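## Task

Put a blank in every one of the four vise stations and clamp it by pressing that station's valve knob inward (pulling the knob outward unclamps). Next, set the selector to JOB and wait until the amber lamp on the cabinet top has gone dark. Then key in CR, ET, ER, DS, CS, DR, ES, CT, DT in exactly this order, each once, with no other keys. The keys the machine registers are what count, and they may differ from the keys physically pressed. In the starting TEACH mode no press counts, but a press lights the key the machine registers (names are printed under each key), and only when all four stations are empty. At the end, no blank may extend beyond either end of its station's moving jaw, and everything must stay done without the robot holding it.

## Robot and tools

Robot: two arms, left_arm and right_arm, each with a parallel gripper, working over a table with a machine cabinet that has four vise stations (each with a valve knob and a moving jaw), a selector (TEACH/JOB), an amber lamp on top, and a keypad. Because the key actually registered may differ from the one pressed, a useful approach is to probe the keypad in TEACH mode with all stations empty and watch which key lights up, then load and clamp blanks, switch to JOB, wait for the lamp to go dark, and press keys.

Frame: all reported positions share one scene frame. Origin sits on the table top midway between the arms; +x runs out over the table, +z is up, and left_arm is toward +y. The arm names do not refer to image sides. Printed hand positions can be somewhat off, especially at full reach.

Gripper axes: fingers point along the gripper's own +z and close along its y. end_effector_position is the point between the closed pads, roughly 2 cm short of the fingertips; closing pushes the tips about 10 mm further along +z.

The 14-number row: one list covering both arms, always 14 numbers in [-1, 1]: dx, dy, dz, rx, ry, rz, opening for left_arm, then the same seven for right_arm. dx..rz are an offset (not a pose) expressed in that gripper's own axes, measured from the gripper's measured pose at the start of the action; 1.0 equals 0.6 m of translation or 180 degrees. rx, ry, rz form a single rotation vector. opening is absolute: +1 fully open (0.084 m), -1 closed. To leave an arm still, give it zero offsets and its current opening.

execute_actions(actions): a list of actions. Each action is a table of at most 15 rows, each row lasting one control step (1/30 s); if fewer than 15 rows are given, the last row repeats until 15 steps elapse. Every row is an offset from the action's start pose, not from the previous row. For a call's first action, the start pose is the last pose reported in this scene. An empty list just returns state and images. Each step, the commanded pose is clipped to within 70 mm and 16 degrees of the measured pose, so large offsets need several actions; after an action the arm continues at most to its last clipped pose. Position wins over orientation when both cannot be met.

move(target, speed, blocking): target is one 14-number row, same layout and scale as above, its offsets measured from the pose in the latest result that shows one. Each gripper travels a straight line toward its target; both arms finish together, over 0.5 to 10 s (cut off at 10 s). speed is top path speed in m/s, 0.002 to 0.5, default 0.25; rotation is capped at twice that in rad/s. Opening is applied when the move starts. The path ignores obstacles and the other arm, and the hand may lag, wander, or overshoot speed near full extension. Faster contact and targets set deeper past a surface push harder. blocking=false returns after 0.5 s while motion continues; then call wait or stop before issuing new moves or actions. The result adds a 'move:' line with the ending (done, off_target, moving, held, fault), the limits that acted (paced = command clipped; held = steps blocked by a check, after which the arm may suddenly speed up), and each gripper's distance from its target. If only one arm is named, the other finished fine.

wait(seconds): 0 to 10; lets time run with arms holding their last command, returns early if a running move ends. stop(): brakes a running move (needs some room; fingers keep moving). zoom_image(camera, region): region [x0, y0, x1, y1] in pixels, at most 504x504, on cam_head_left, cam_head_right, cam_high, cam_left_wrist or cam_right_wrist (all 504x504). finished_scene(scene): ends the current scene by number; irreversible, and the goal must already hold on its own.

Results: a state line 'left_arm: … | right_arm: …' with position (m), quaternion wxyz, and velocities (m/s, rad/s); 'Hand target' lines showing where each arm is now being driven; grip_measured, the actual finger opening on the command scale; step readings after execute_actions, with HELD marking steps where an arm's command was held back; 'pose unreachable' when the clearance check altered an arm's command; MOTOR HOT from 65 °C and OVER-TEMPERATURE FAULT at 80 °C, when the arm brakes until cooled.

Gripping: to hold something, keep commanding an opening well below grip_measured; the gap sets the squeeze (about 24 N per pad max). Fast closing can squeeze harder. Holding loads heats motors, even while you are composing a reply, since the robot keeps its last command meanwhile.

Avoid: arms colliding or pressing each other; pressing hard enough to hit joint load limits (waist and shoulder 47.5, elbow and forearm roll 28.5, wrist pitch and wrist roll 19 N m), which triggers a torque fault, a small retreat, a 10 s hold and loss of the rest of the call; dropping blanks or knocking anything off the table, which fails the task; slams and very hard pushes. Loose objects may occasionally get nudged by outside pushes, so check placement before finishing.

Each tool is called after "Emit:" by a JSON object that holds its "api" and its "payload", one argument or row to a line.

## Session

Emit:
{"api": "execute_actions", "payload": {
  "actions": []
}}

Scene clock: 0.00 s.
left_arm: end_effector_position=(+0.2983, +0.5616, +0.3845) grip_measured=+1.00 end_effector_quat_wxyz=(+0.019, +0.771, -0.622, +0.134) end_effector_velocity=(-0.000, +0.000, +0.000) end_effector_angular_velocity=(+0.001, -0.001, +0.001) | right_arm: end_effector_position=(+0.3060, -0.0703, +0.3950) grip_measured=+1.00 end_effector_quat_wxyz=(-0.094, +0.127, +0.966, -0.203) end_effector_velocity=(+0.000, +0.000, +0.000) end_effector_angular_velocity=(+0.001, -0.000, +0.000)
Joint positions: left_arm=[ 0.801 -0.194 -1.36  -0.271  1.577  2.196  0.084] | right_arm=[ 0.904  0.58  -2.46  -0.091  2.324 -2.074  0.084]
Joint velocities: left_arm=[ 0.001 -0.002  0.    -0.    -0.    -0.    -0.   ] | right_arm=[-0. -0. -0.  0. -0. -0. -0.]
Hand target (left_arm): +0.298, +0.562, +0.385; +0.019, +0.771, -0.622, +0.134
Hand target (right_arm): +0.306, -0.070, +0.395; -0.094, +0.127, +0.966, -0.203

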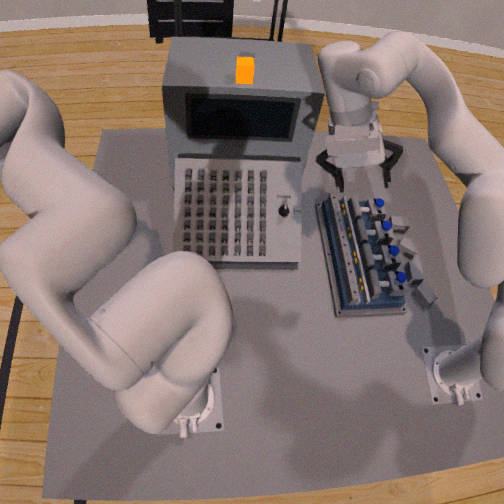

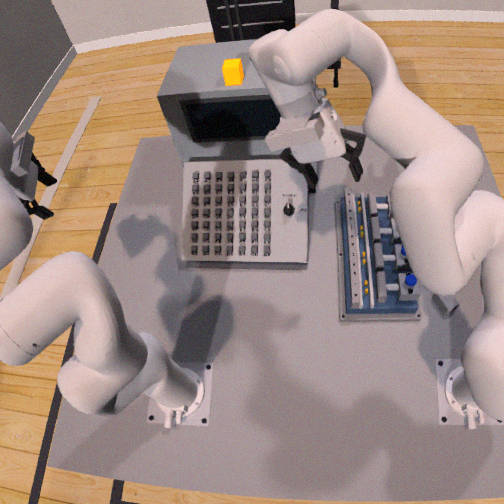

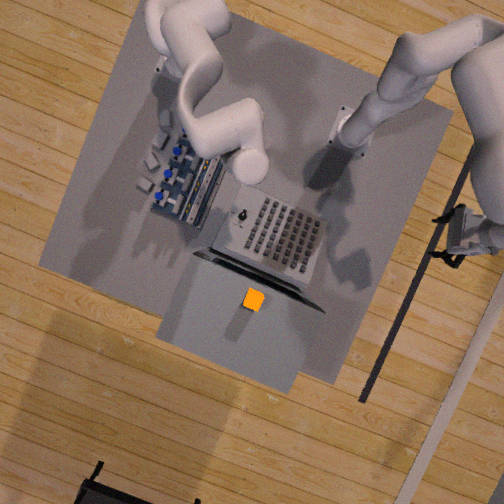

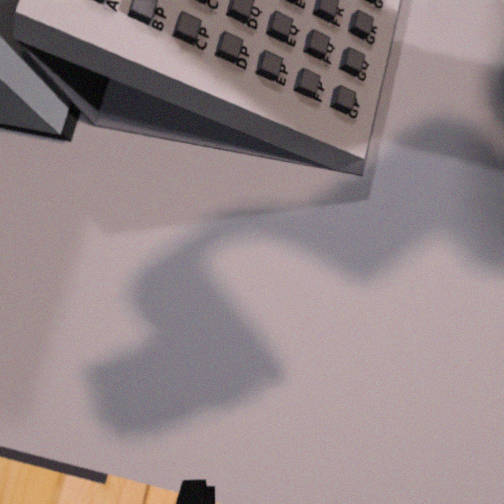

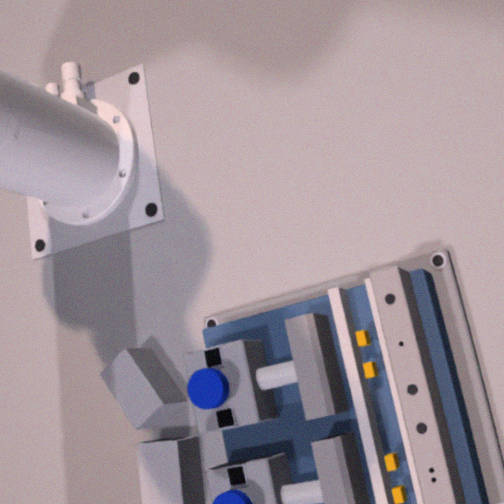

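Emit:
{"api": "zoom_image", "payload": {
  "camera": "cam_head_left",
  "region": [160, 140, 320, 280]
}}

Emit:
{"api": "zoom_image", "payload": {
  "camera": "cam_head_left",
  "region": [305, 185, 455, 325]
}}

Emit:
{"api": "zoom_image", "payload": {
  "camera": "cam_high",
  "region": [120, 90, 340, 300]
}}

Region (160, 140, 320, 280) of cam_head_left's 504x504 image, scaled by 3.150, with more detail than that image has; it fills the top 441 rows of this view, and the rest is white.

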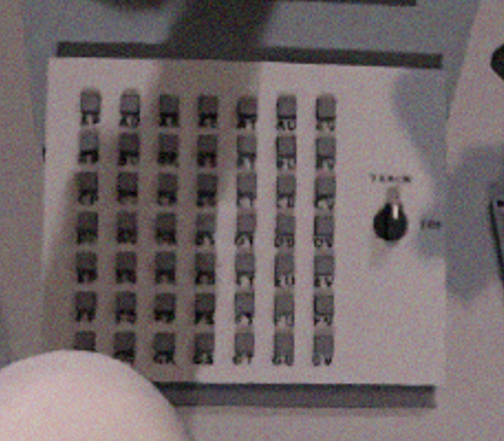

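Region (305, 185, 455, 325) of cam_head_left's 504x504 image, scaled by 3.360, with more detail than that image has; it fills the top 470 rows of this view, and the rest is white.

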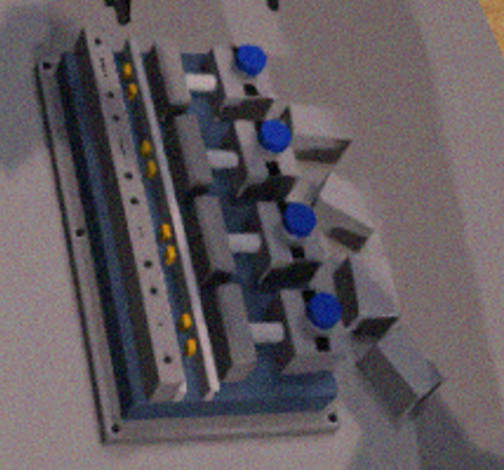

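Region (120, 90, 340, 300) of cam_high's 504x504 image, scaled by 2.291, with more detail than that image has; it fills the top 481 rows of this view, and the rest is white.

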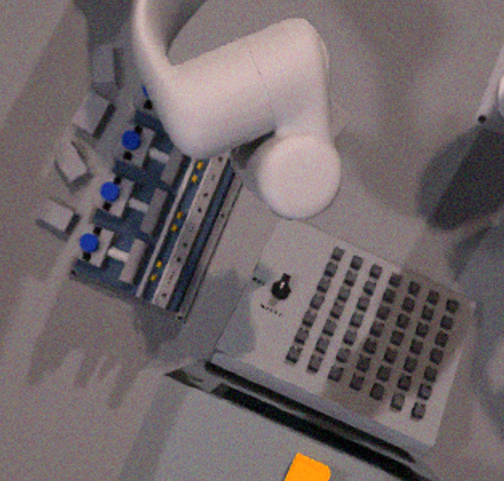

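Emit:
{"api": "move", "payload": {
  "target": [0.4545,-0.003,0.256,-0.052,-0.069,0.067,-1,-0.166,-0.171,0.138,-0.131,-0.061,-0.082,1]
}}

Scene clock: 5.50 s.
left_arm: end_effector_position=(+0.3795, +0.2721, +0.2998) grip_measured=-1.00 end_effector_quat_wxyz=(+0.001, +0.708, -0.706, +0.002) end_effector_velocity=(+0.000, -0.002, -0.002) end_effector_angular_velocity=(+0.002, +0.005, -0.002) | right_arm: end_effector_position=(+0.3603, -0.2199, +0.3503) grip_measured=+1.00 end_effector_quat_wxyz=(+0.001, -0.001, +1.000, -0.000) end_effector_velocity=(+0.000, -0.001, +0.001) end_effector_angular_velocity=(+0.006, -0.004, +0.002)
Joint positions: left_arm=[-0.105 -0.254 -1.081 -0.003  1.333  1.5    0.   ] | right_arm=[ 0.511 -0.207 -1.271 -0.001  1.477 -2.682  0.084]
Joint velocities: left_arm=[-0.006  0.006 -0.002  0.001  0.002 -0.005  0.   ] | right_arm=[-0.004 -0.007  0.005  0.003 -0.005 -0.007  0.   ]
Hand target (left_arm): +0.380, +0.272, +0.299; +0.001, +0.708, -0.706, +0.001
Hand target (right_arm): +0.360, -0.220, +0.350; +0.001, -0.001, +1.000, +0.000
Off the commanded pose (left_arm): 0.001 m, 0 deg.
Off the commanded pose (right_arm): 0.000 m, 0 deg.
move: done

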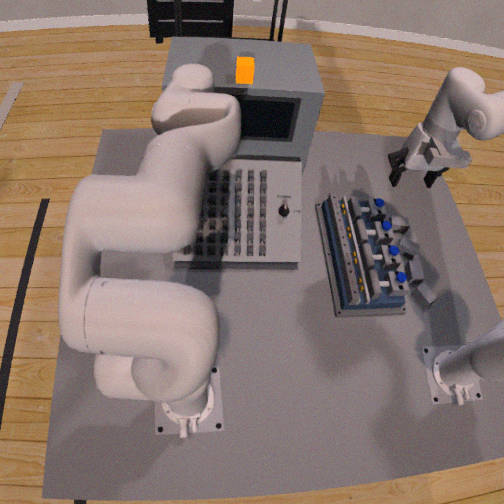

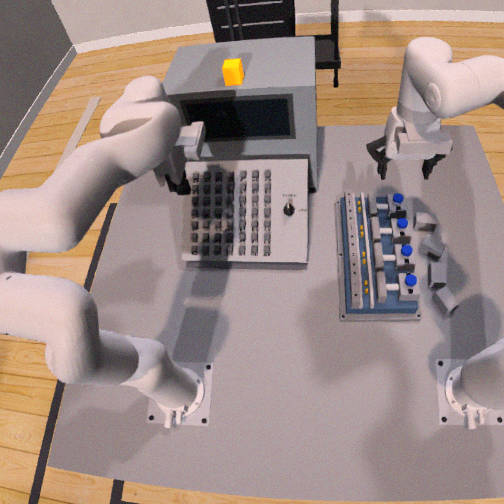

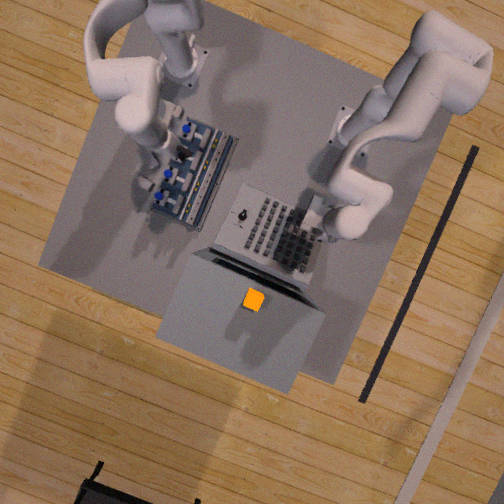

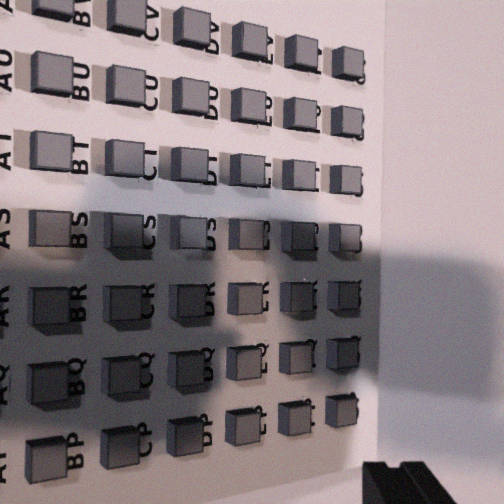

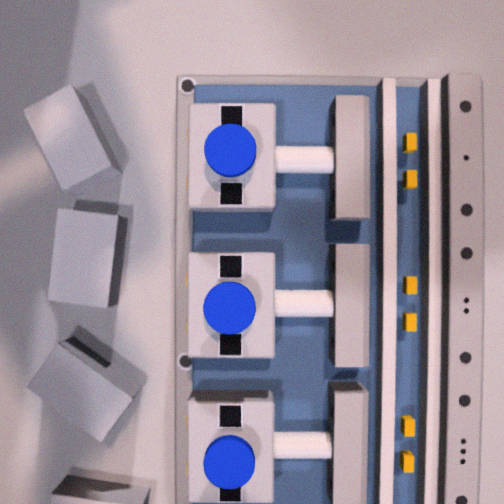

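Emit:
{"api": "move", "payload": {
  "target": [0.1,0,0.1,0,0,0,-1,-0.1,0,0.1,0,0,0,1]
}}

Scene clock: 7.07 s.
left_arm: end_effector_position=(+0.3798, +0.2123, +0.2403) grip_measured=-1.00 end_effector_quat_wxyz=(+0.001, +0.708, -0.706, +0.002) end_effector_velocity=(-0.001, -0.001, -0.003) end_effector_angular_velocity=(+0.003, +0.006, -0.001) | right_arm: end_effector_position=(+0.4201, -0.2196, +0.2909) grip_measured=+1.00 end_effector_quat_wxyz=(+0.001, -0.001, +1.000, -0.000) end_effector_velocity=(-0.000, -0.001, -0.006) end_effector_angular_velocity=(-0.006, +0.011, +0.001)
Joint positions: left_arm=[-0.249 -0.204 -0.959 -0.004  1.16   1.356  0.   ] | right_arm=[ 0.455 -0.029 -1.289 -0.001  1.316 -2.738  0.084]
Joint velocities: left_arm=[-0.003  0.004  0.004  0.002 -0.002 -0.003  0.   ] | right_arm=[-0.001  0.01   0.003 -0.002 -0.001 -0.001  0.   ]
Hand target (left_arm): +0.380, +0.212, +0.240; +0.001, +0.708, -0.706, +0.002
Hand target (right_arm): +0.420, -0.220, +0.290; +0.001, -0.001, +1.000, -0.000
Off the commanded pose (left_arm): 0.001 m, 0 deg.
Off the commanded pose (right_arm): 0.001 m, 0 deg.
move: done

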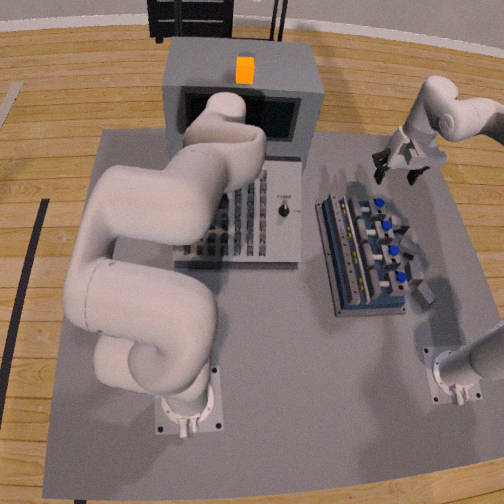

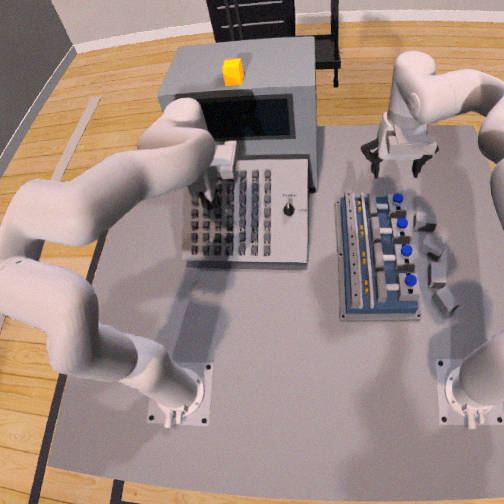

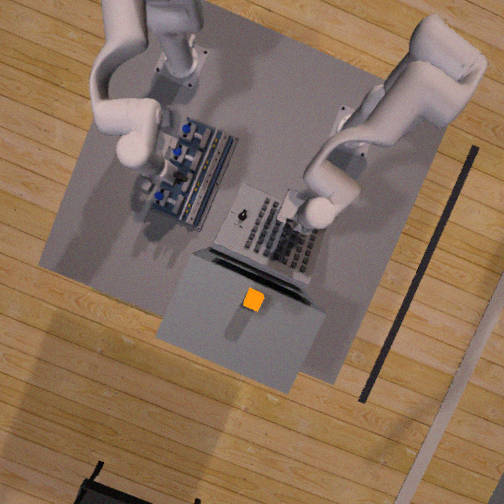

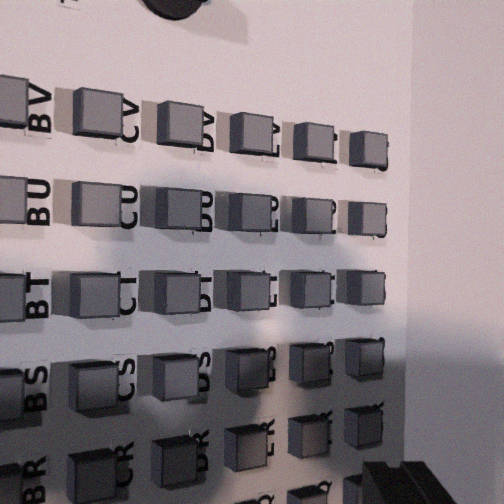

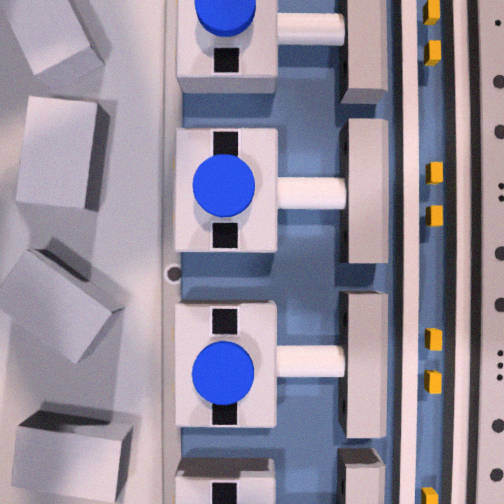

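Emit:
{"api": "move", "payload": {
  "target": [0.07,-0.017,0.055,0.1667,0,0,-1,0,0,0,0,0,0,1]
}}

Scene clock: 10.53 s.
left_arm: end_effector_position=(+0.3902, +0.1705, +0.2076) grip_measured=-1.00 end_effector_quat_wxyz=(-0.182, +0.684, -0.681, +0.185) end_effector_velocity=(-0.001, +0.001, -0.002) end_effector_angular_velocity=(+0.007, -0.004, +0.007) | right_arm: end_effector_position=(+0.4201, -0.2196, +0.2909) grip_measured=+1.00 end_effector_quat_wxyz=(+0.001, -0.001, +1.000, -0.000) end_effector_velocity=(-0.000, +0.001, +0.000) end_effector_angular_velocity=(+0.002, +0.001, -0.001)
Joint positions: left_arm=[-0.37  -0.4   -0.492  0.406  0.421  0.902  0.   ] | right_arm=[ 0.455 -0.029 -1.289 -0.001  1.316 -2.738  0.084]
Joint velocities: left_arm=[-0.001  0.001  0.004  0.028 -0.002 -0.03   0.   ] | right_arm=[ 0.    -0.001  0.     0.002  0.     0.     0.   ]
Hand target (left_arm): +0.390, +0.170, +0.207; -0.182, +0.684, -0.681, +0.185
Hand target (right_arm): +0.420, -0.220, +0.291; +0.001, -0.001, +1.000, -0.000
Off the commanded pose (left_arm): 0.000 m, 0 deg.
Off the commanded pose (right_arm): 0.000 m, 0 deg.
move: done

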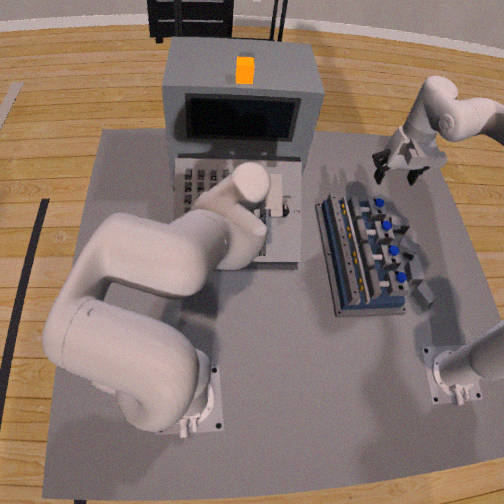

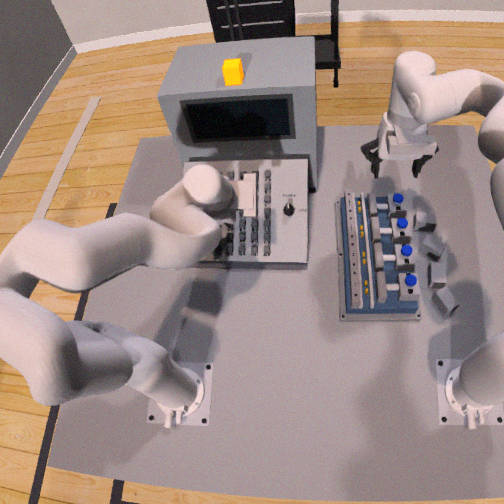

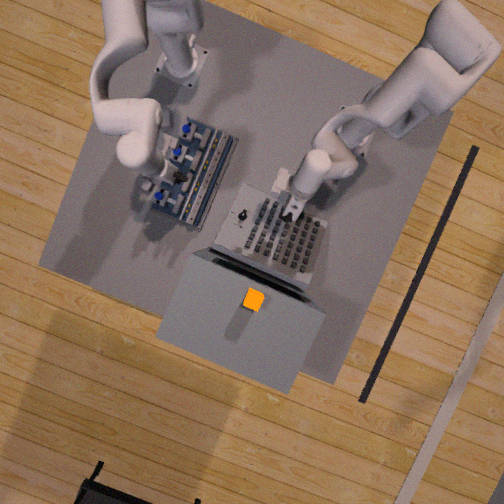

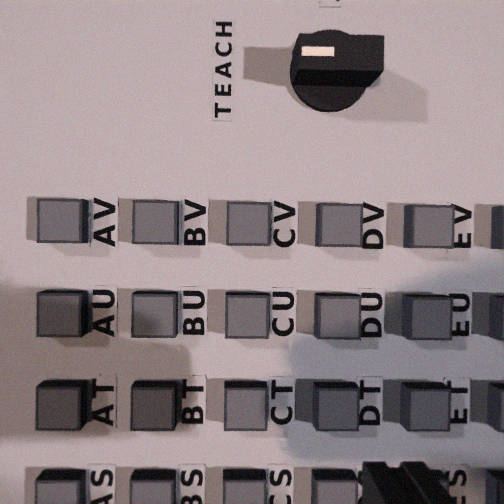

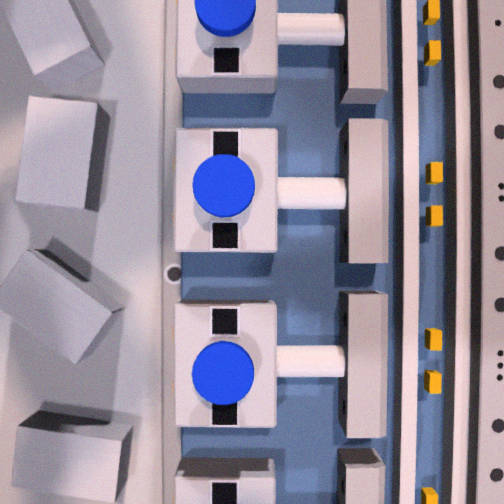

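Emit:
{"api": "move", "payload": {
  "target": [0,0,0.07,0,0,0,-1,0,0,0,0,0,0,1],
  "speed": 0.1
}}

Scene clock: 11.90 s.
left_arm: end_effector_position=(+0.4112, +0.1704, +0.1717) grip_measured=-1.00 end_effector_quat_wxyz=(-0.182, +0.684, -0.681, +0.185) end_effector_velocity=(+0.001, -0.000, -0.001) end_effector_angular_velocity=(+0.001, -0.001, +0.001) | right_arm: end_effector_position=(+0.4201, -0.2196, +0.2909) grip_measured=+1.00 end_effector_quat_wxyz=(+0.001, -0.001, +1.000, -0.000) end_effector_velocity=(-0.000, +0.000, -0.001) end_effector_angular_velocity=(-0.001, +0.001, +0.001)
Joint positions: left_arm=[-0.324 -0.243 -0.517  0.515  0.287  0.819  0.   ] | right_arm=[ 0.455 -0.029 -1.289 -0.001  1.316 -2.738  0.084]
Joint velocities: left_arm=[ 0.002  0.006 -0.001  0.013 -0.004 -0.012  0.   ] | right_arm=[ 0.     0.001  0.    -0.     0.    -0.001 -0.   ]
Hand target (left_arm): +0.411, +0.170, +0.171; -0.182, +0.684, -0.681, +0.185
Hand target (right_arm): +0.420, -0.220, +0.291; +0.001, -0.001, +1.000, -0.000
Off the commanded pose (left_arm): 0.000 m, 0 deg.
Off the commanded pose (right_arm): 0.000 m, 0 deg.
move: done

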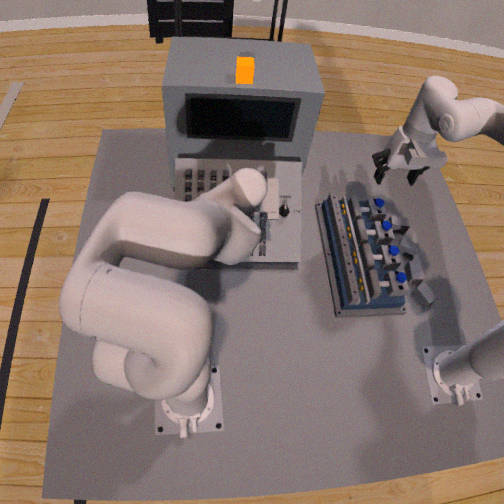

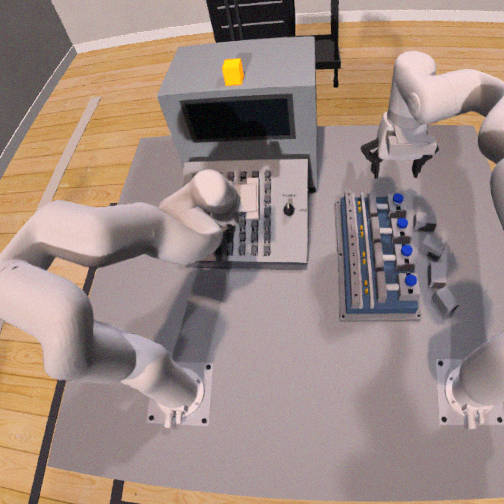

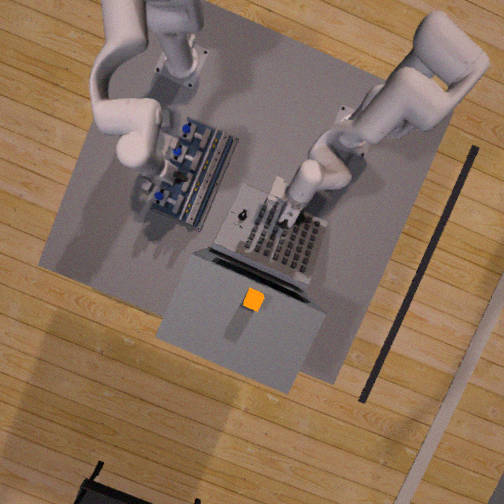

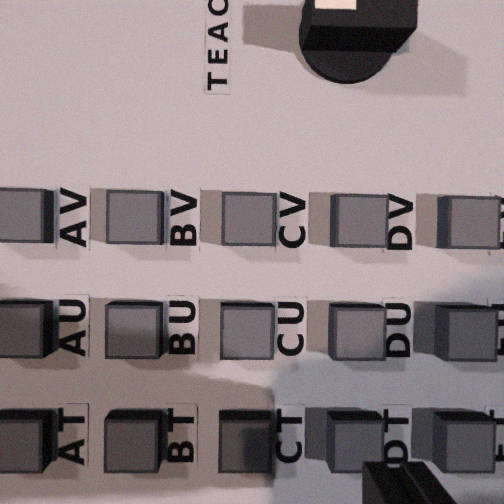

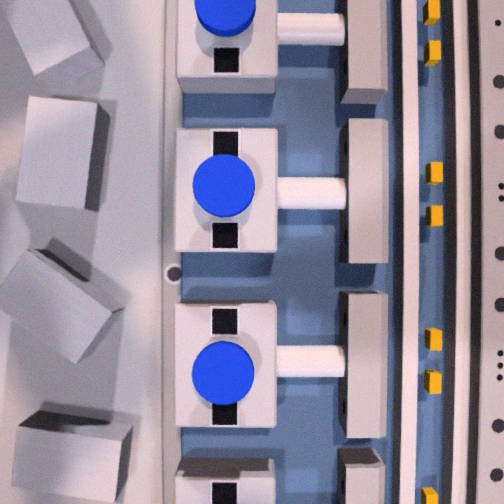

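Emit:
{"api": "move", "payload": {
  "target": [0,0,0.062,0,0,0,-1,0,0,0,0,0,0,1],
  "speed": 0.06
}}

Scene clock: 13.73 s.
left_arm: end_effector_position=(+0.4299, +0.1702, +0.1399) grip_measured=-1.00 end_effector_quat_wxyz=(-0.182, +0.684, -0.681, +0.185) end_effector_velocity=(+0.001, -0.000, -0.001) end_effector_angular_velocity=(+0.002, -0.003, +0.002) | right_arm: end_effector_position=(+0.4201, -0.2196, +0.2909) grip_measured=+1.00 end_effector_quat_wxyz=(+0.001, -0.001, +1.000, -0.000) end_effector_velocity=(+0.000, +0.000, -0.000) end_effector_angular_velocity=(-0.001, -0.000, +0.001)
Joint positions: left_arm=[-0.279 -0.096 -0.566  0.674  0.189  0.69   0.   ] | right_arm=[ 0.455 -0.029 -1.289 -0.001  1.316 -2.738  0.084]
Joint velocities: left_arm=[ 0.002  0.006 -0.004  0.024 -0.003 -0.023  0.   ] | right_arm=[ 0.001  0.001 -0.    -0.001 -0.     0.    -0.   ]
Hand target (left_arm): +0.430, +0.170, +0.140; -0.182, +0.684, -0.681, +0.185
Hand target (right_arm): +0.420, -0.220, +0.291; +0.001, -0.001, +1.000, -0.000
Off the commanded pose (left_arm): 0.000 m, 0 deg.
Off the commanded pose (right_arm): 0.000 m, 0 deg.
move: done

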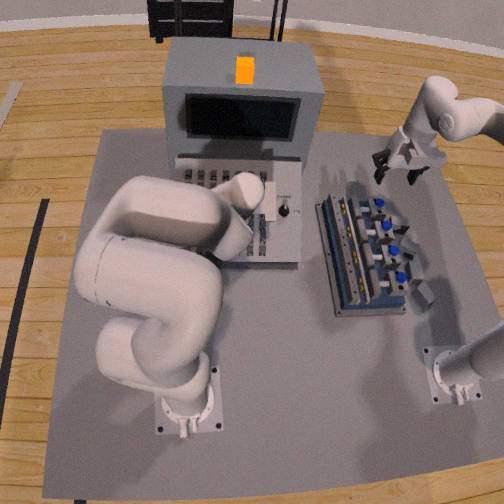

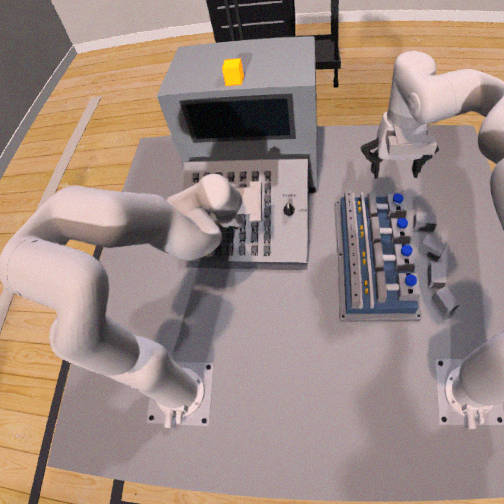

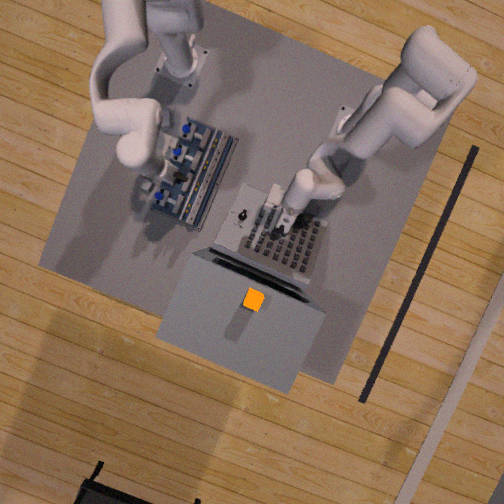

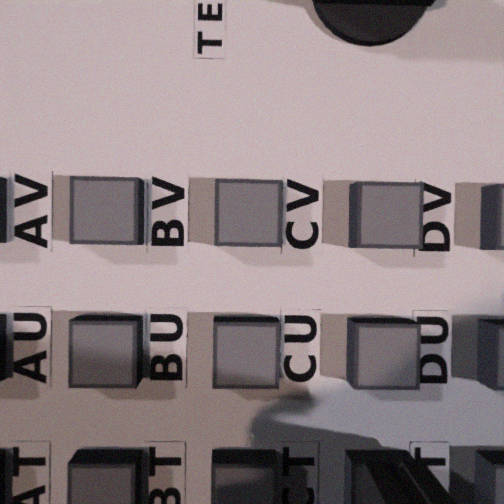

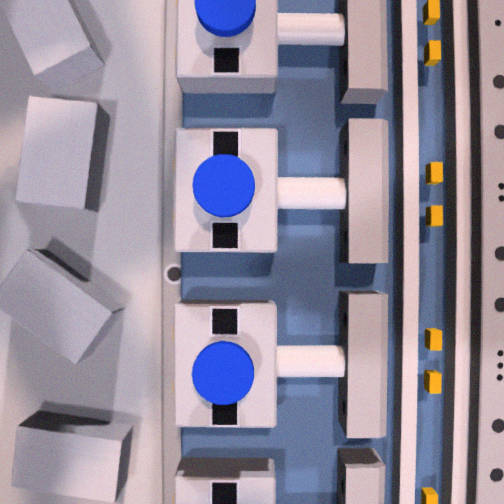

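Emit:
{"api": "move", "payload": {
  "target": [0,0,0.025,0,0,0,-1,0,0,0,0,0,0,1],
  "speed": 0.02
}}

Scene clock: 15.03 s.
left_arm: end_effector_position=(+0.4341, +0.1701, +0.1368) grip_measured=-1.00 end_effector_quat_wxyz=(-0.187, +0.682, -0.680, +0.193) end_effector_velocity=(-0.000, +0.001, +0.000) end_effector_angular_velocity=(-0.008, -0.008, +0.004) | right_arm: end_effector_position=(+0.4201, -0.2196, +0.2909) grip_measured=+1.00 end_effector_quat_wxyz=(+0.001, -0.001, +1.000, -0.000) end_effector_velocity=(+0.000, +0.000, +0.000) end_effector_angular_velocity=(+0.001, -0.001, +0.000)
Joint positions: left_arm=[-0.262 -0.074 -0.575  0.757  0.158  0.622  0.   ] | right_arm=[ 0.455 -0.029 -1.289 -0.001  1.316 -2.738  0.084]
Joint velocities: left_arm=[ 0.008 -0.001  0.005  0.025 -0.015 -0.026 -0.   ] | right_arm=[ 0.     0.    -0.001  0.    -0.     0.     0.   ]
Hand target (left_arm): +0.437, +0.170, +0.127; -0.182, +0.684, -0.681, +0.185
Hand target (right_arm): +0.420, -0.220, +0.291; +0.001, -0.001, +1.000, -0.000
Off the commanded pose (left_arm): 0.010 m, 1 deg.
Off the commanded pose (right_arm): 0.000 m, 0 deg.
move: off_target (left_arm)

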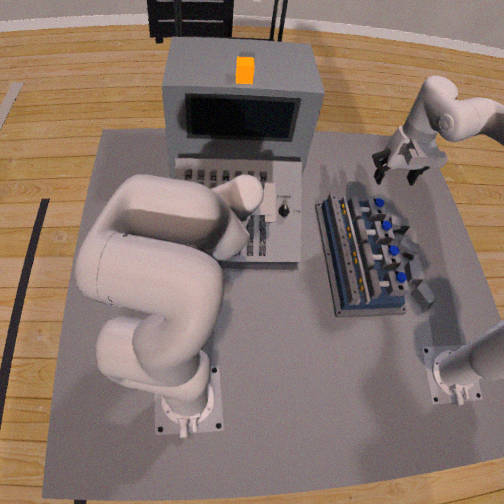

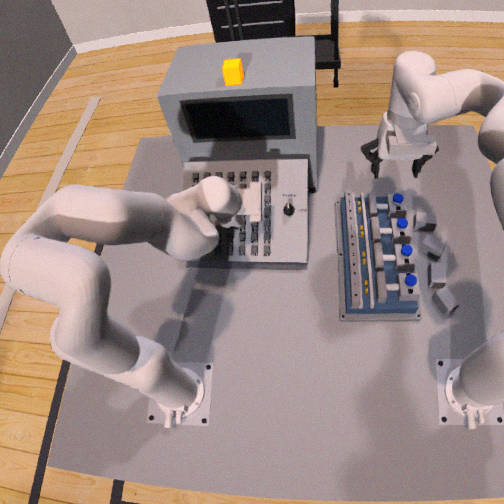

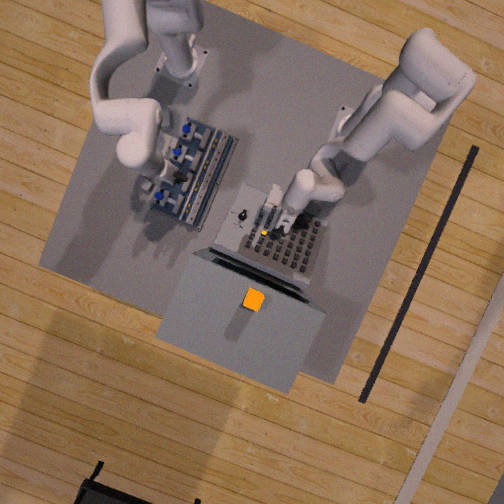

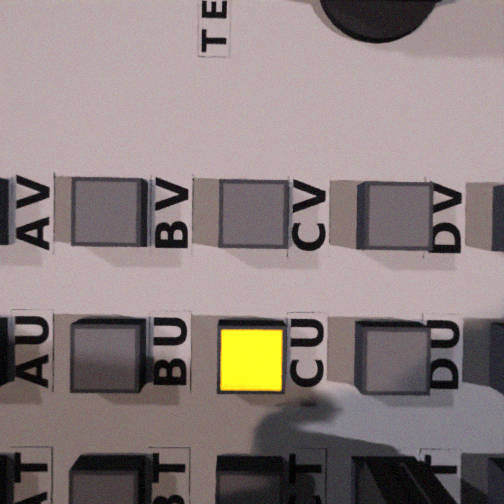

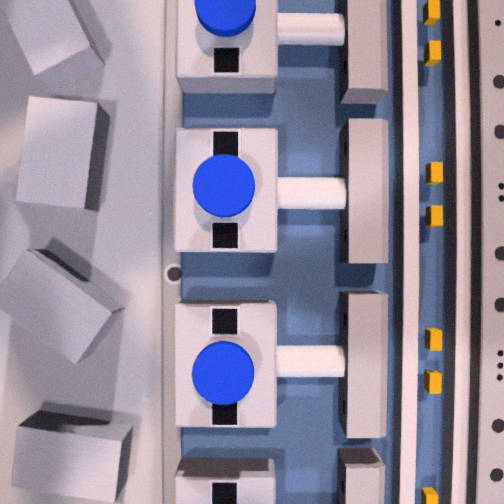

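Emit:
{"api": "execute_actions", "payload": {
  "actions": [
    [[0,0,-0.01,-0.003,0,0,-1,0,0,0,0,0,0,1],[0,0,-0.02,-0.006,0,0,-1,0,0,0,0,0,0,1],[0,0,-0.022,-0.006,0,0,-1,0,0,0,0,0,0,1],[0,0,-0.022,-0.006,0,0,-1,0,0,0,0,0,0,1],[0,0,-0.022,-0.006,0,0,-1,0,0,0,0,0,0,1],[-0.01,0,-0.022,-0.006,0,0,-1,0,0,0,0,0,0,1],[-0.02,0,-0.022,-0.006,0,0,-1,0,0,0,0,0,0,1],[-0.03,0,-0.022,-0.006,0,0,-1,0,0,0,0,0,0,1],[-0.043,0,-0.022,-0.006,0,0,-1,0,0,0,0,0,0,1],[-0.056,0.003,-0.022,-0.006,0,0,-1,0,0,0,0,0,0,1]]
  ]
}}

Emit:
{"api": "move", "payload": {
  "target": [0,0,0.028,0,0,0,-1,0,0,0,0,0,0,1],
  "speed": 0.04
}}

Scene clock: 17.00 s.
left_arm: end_effector_position=(+0.4268, +0.2013, +0.1463) grip_measured=-1.00 end_effector_quat_wxyz=(-0.185, +0.686, -0.679, +0.186) end_effector_velocity=(-0.010, +0.045, +0.001) end_effector_angular_velocity=(-0.014, +0.022, -0.035) | right_arm: end_effector_position=(+0.4201, -0.2196, +0.2909) grip_measured=+1.00 end_effector_quat_wxyz=(+0.001, -0.001, +1.000, -0.000) end_effector_velocity=(+0.000, -0.000, -0.001) end_effector_angular_velocity=(-0.002, +0.000, +0.001)
Joint positions: left_arm=[-0.213 -0.152 -0.512  0.579  0.167  0.836  0.   ] | right_arm=[ 0.455 -0.029 -1.289 -0.001  1.316 -2.738  0.084]
Joint velocities: left_arm=[ 0.09  -0.073  0.102 -0.332 -0.057  0.425  0.   ] | right_arm=[ 0.     0.001 -0.    -0.002 -0.     0.    -0.   ]
Hand target (left_arm): +0.426, +0.204, +0.147; -0.183, +0.684, -0.681, +0.187
Hand target (right_arm): +0.420, -0.220, +0.291; +0.001, -0.001, +1.000, -0.000
Off the commanded pose (left_arm): 0.003 m, 1 deg.
Off the commanded pose (right_arm): 0.000 m, 0 deg.
Step readings (end_effector_position):
0: left_arm (+0.4341, +0.1706, +0.1367) | right_arm (+0.4201, -0.2196, +0.2909)
1: left_arm (+0.4341, +0.1706, +0.1368) | right_arm (+0.4201, -0.2196, +0.2909)
2: left_arm (+0.4335, +0.1707, +0.1375) | right_arm (+0.4201, -0.2196, +0.2909)
4: left_arm (+0.4331, +0.1716, +0.1410) | right_arm (+0.4201, -0.2196, +0.2909)
8: left_arm (+0.4326, +0.1743, +0.1498) | right_arm (+0.4201, -0.2196, +0.2909)
15: end_effector_position above

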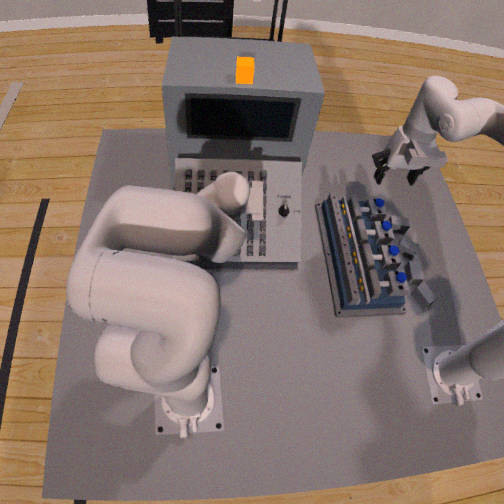

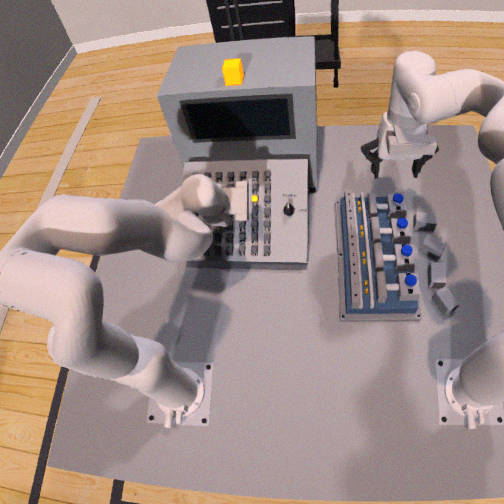

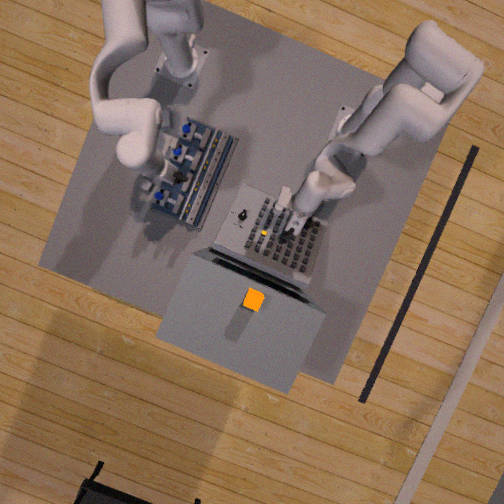

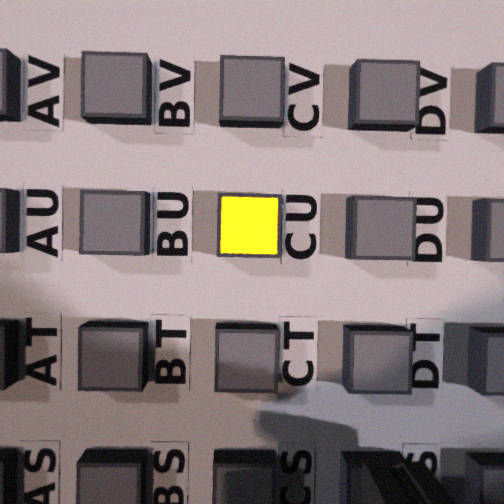

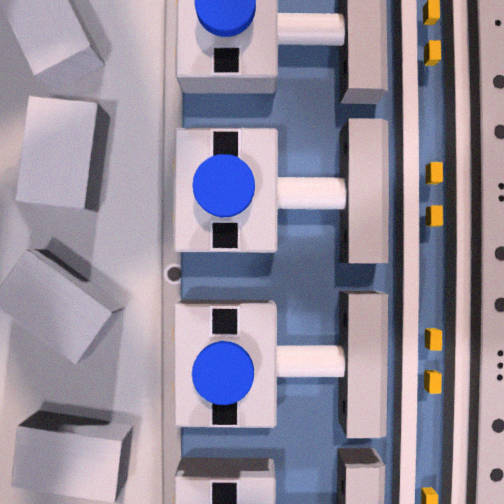

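Scene clock: 17.70 s.
left_arm: end_effector_position=(+0.4337, +0.2011, +0.1369) grip_measured=-1.00 end_effector_quat_wxyz=(-0.188, +0.684, -0.679, +0.189) end_effector_velocity=(+0.003, -0.000, +0.003) end_effector_angular_velocity=(-0.000, -0.019, +0.004) | right_arm: end_effector_position=(+0.4201, -0.2196, +0.2909) grip_measured=+1.00 end_effector_quat_wxyz=(+0.001, -0.001, +1.000, -0.000) end_effector_velocity=(+0.000, -0.000, -0.000) end_effector_angular_velocity=(-0.001, +0.001, +0.000)
Joint positions: left_arm=[-0.193 -0.101 -0.534  0.674  0.129  0.758  0.   ] | right_arm=[ 0.455 -0.029 -1.289 -0.001  1.316 -2.738  0.084]
Joint velocities: left_arm=[ 0.009  0.002 -0.006  0.067 -0.012 -0.061  0.   ] | right_arm=[-0.     0.001 -0.    -0.001  0.    -0.     0.   ]
Hand target (left_arm): +0.435, +0.201, +0.132; -0.185, +0.686, -0.679, +0.186
Hand target (right_arm): +0.420, -0.220, +0.291; +0.001, -0.001, +1.000, -0.000
Off the commanded pose (left_arm): 0.005 m, 0 deg.
Off the commanded pose (right_arm): 0.000 m, 0 deg.
move: off_target (left_arm)

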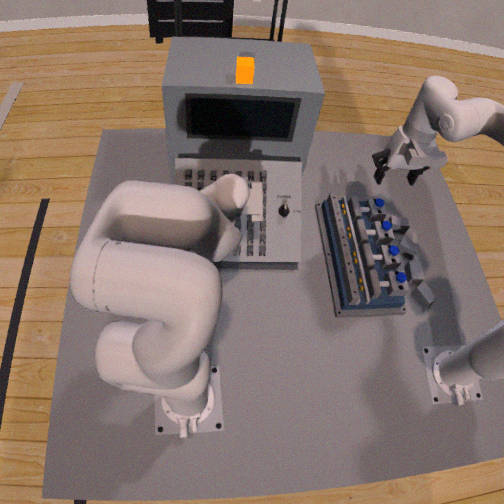

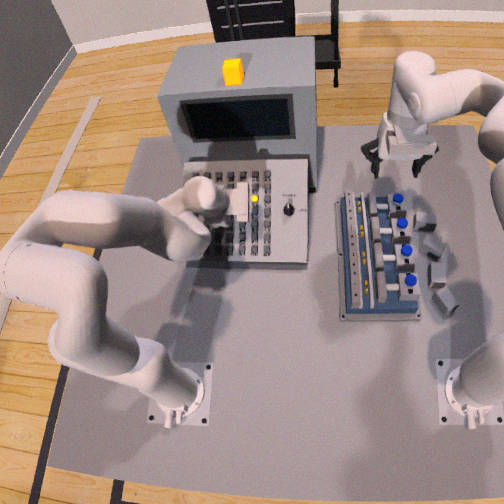

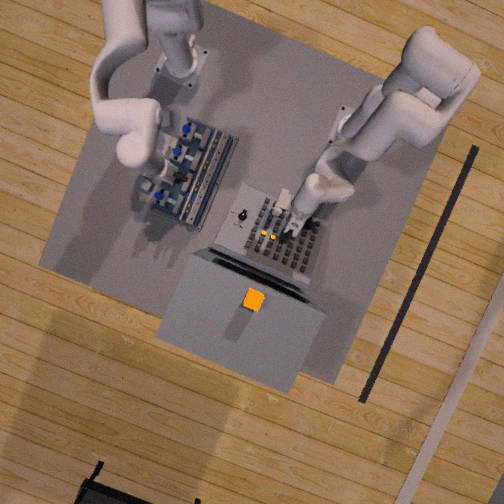

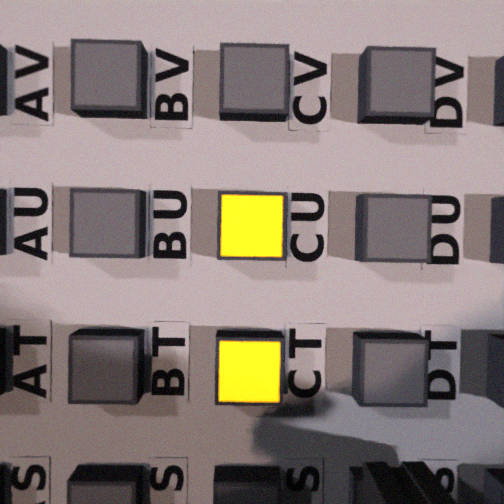

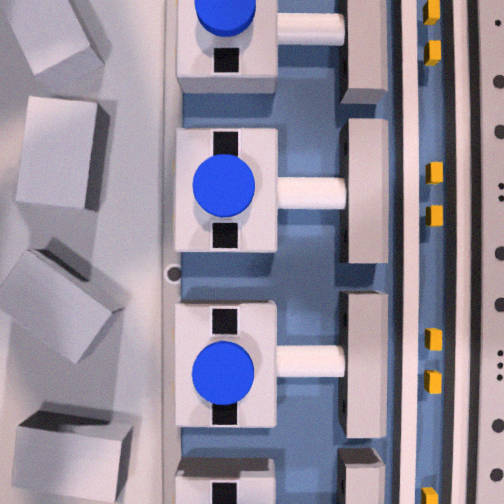

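Emit:
{"api": "execute_actions", "payload": {
  "actions": [
    [[0,0,-0.02,-0.002,0,0,-1,0,0,0,0,0,0,1],[0,0,-0.02,-0.002,0,0,-1,0,0,0,0,0,0,1],[0,0,-0.02,-0.002,0,0,-1,0,0,0,0,0,0,1],[0,0,-0.02,-0.002,0,0,-1,0,0,0,0,0,0,1],[-0.03,0,-0.02,-0.002,0,0,-1,0,0,0,0,0,0,1],[-0.06,0.003,-0.02,-0.002,0,0,-1,0,0,0,0,0,0,1]],
    [[0,0,0.005,0,0,0,-1,0,0,0,0,0,0,1],[0,0,0.008,0,0,0,-1,0,0,0,0,0,0,1],[0,0,0.011,0,0,0,-1,0,0,0,0,0,0,1],[0,0,0.014,0,0,0,-1,0,0,0,0,0,0,1],[0,0,0.017,0,0,0,-1,0,0,0,0,0,0,1],[0,0,0.02,0,0,0,-1,0,0,0,0,0,0,1],[0,0,0.023,0,0,0,-1,0,0,0,0,0,0,1],[0,0,0.026,0,0,0,-1,0,0,0,0,0,0,1]]
  ]
}}

Scene clock: 20.40 s.
left_arm: end_effector_position=(+0.4332, +0.2365, +0.1360) grip_measured=-1.00 end_effector_quat_wxyz=(-0.193, +0.685, -0.677, +0.188) end_effector_velocity=(+0.002, -0.000, +0.003) end_effector_angular_velocity=(+0.009, -0.022, +0.005) | right_arm: end_effector_position=(+0.4201, -0.2196, +0.2909) grip_measured=+1.00 end_effector_quat_wxyz=(+0.001, -0.001, +1.000, -0.000) end_effector_velocity=(+0.000, -0.000, +0.001) end_effector_angular_velocity=(+0.000, -0.002, +0.000)
Joint positions: left_arm=[-0.109 -0.121 -0.491  0.597  0.083  0.905  0.   ] | right_arm=[ 0.455 -0.029 -1.289 -0.001  1.316 -2.738  0.084]
Joint velocities: left_arm=[ 0.016  0.002 -0.009  0.133 -0.01  -0.119  0.   ] | right_arm=[ 0.    -0.001 -0.    -0.001 -0.     0.     0.   ]
Hand target (left_arm): +0.434, +0.237, +0.132; -0.191, +0.686, -0.677, +0.186
Hand target (right_arm): +0.420, -0.220, +0.291; +0.001, -0.001, +1.000, -0.000
Off the commanded pose (left_arm): 0.004 m, 0 deg.
Off the commanded pose (right_arm): 0.000 m, 0 deg.
Step readings (end_effector_position; steps 1 to 15: 1st action; 16 to 30: 2nd action):
0: left_arm (+0.4341, +0.2014, +0.1372) | right_arm (+0.4201, -0.2196, +0.2909)
1: left_arm (+0.4341, +0.2014, +0.1372) | right_arm (+0.4201, -0.2196, +0.2909)
2: left_arm (+0.4334, +0.2015, +0.1379) | right_arm (+0.4201, -0.2196, +0.2909)
4: left_arm (+0.4337, +0.2018, +0.1428) | right_arm (+0.4201, -0.2196, +0.2909)
8: left_arm (+0.4321, +0.2154, +0.1479) | right_arm (+0.4201, -0.2196, +0.2909)
15: left_arm (+0.4265, +0.2365, +0.1458) | right_arm (+0.4201, -0.2196, +0.2909)
16: left_arm (+0.4265, +0.2367, +0.1459) | right_arm (+0.4201, -0.2196, +0.2909)
17: left_arm (+0.4267, +0.2369, +0.1458) | right_arm (+0.4201, -0.2196, +0.2909)
19: left_arm (+0.4281, +0.2366, +0.1443) | right_arm (+0.4201, -0.2196, +0.2909)
23: left_arm (+0.4310, +0.2366, +0.1380) | right_arm (+0.4201, -0.2196, +0.2909)
30: end_effector_position above

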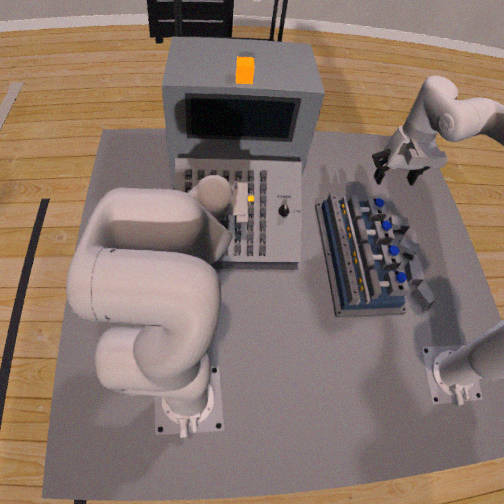

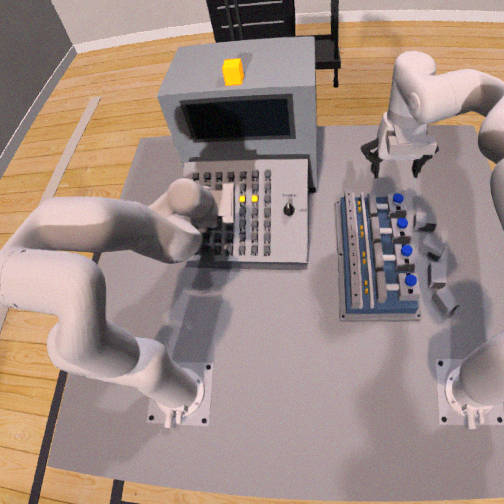

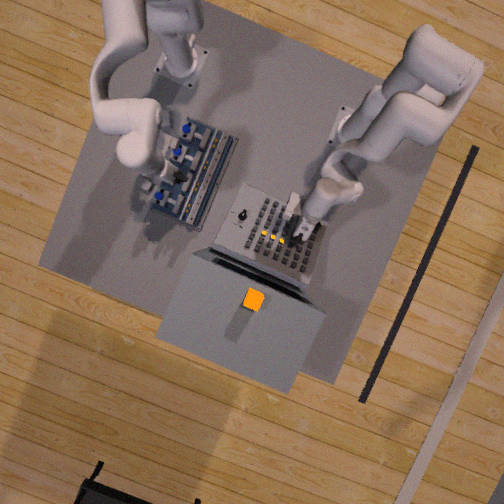

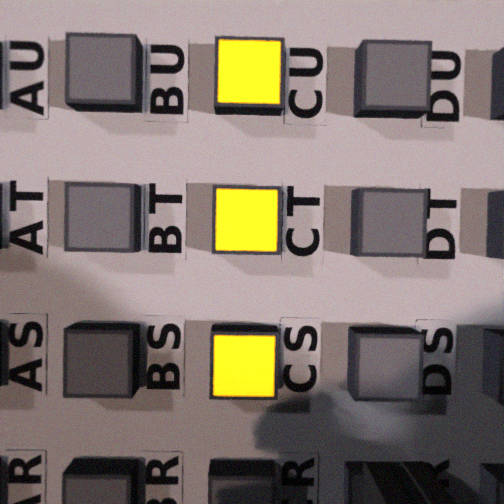

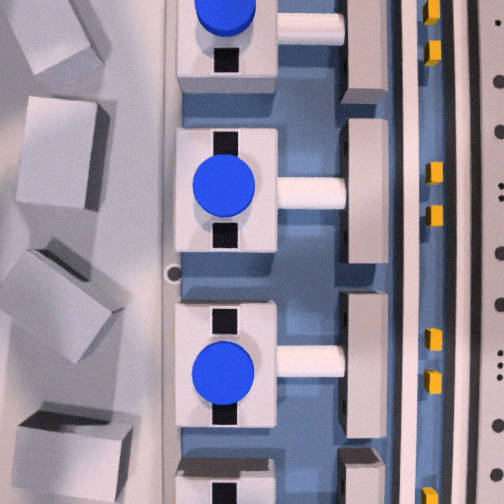

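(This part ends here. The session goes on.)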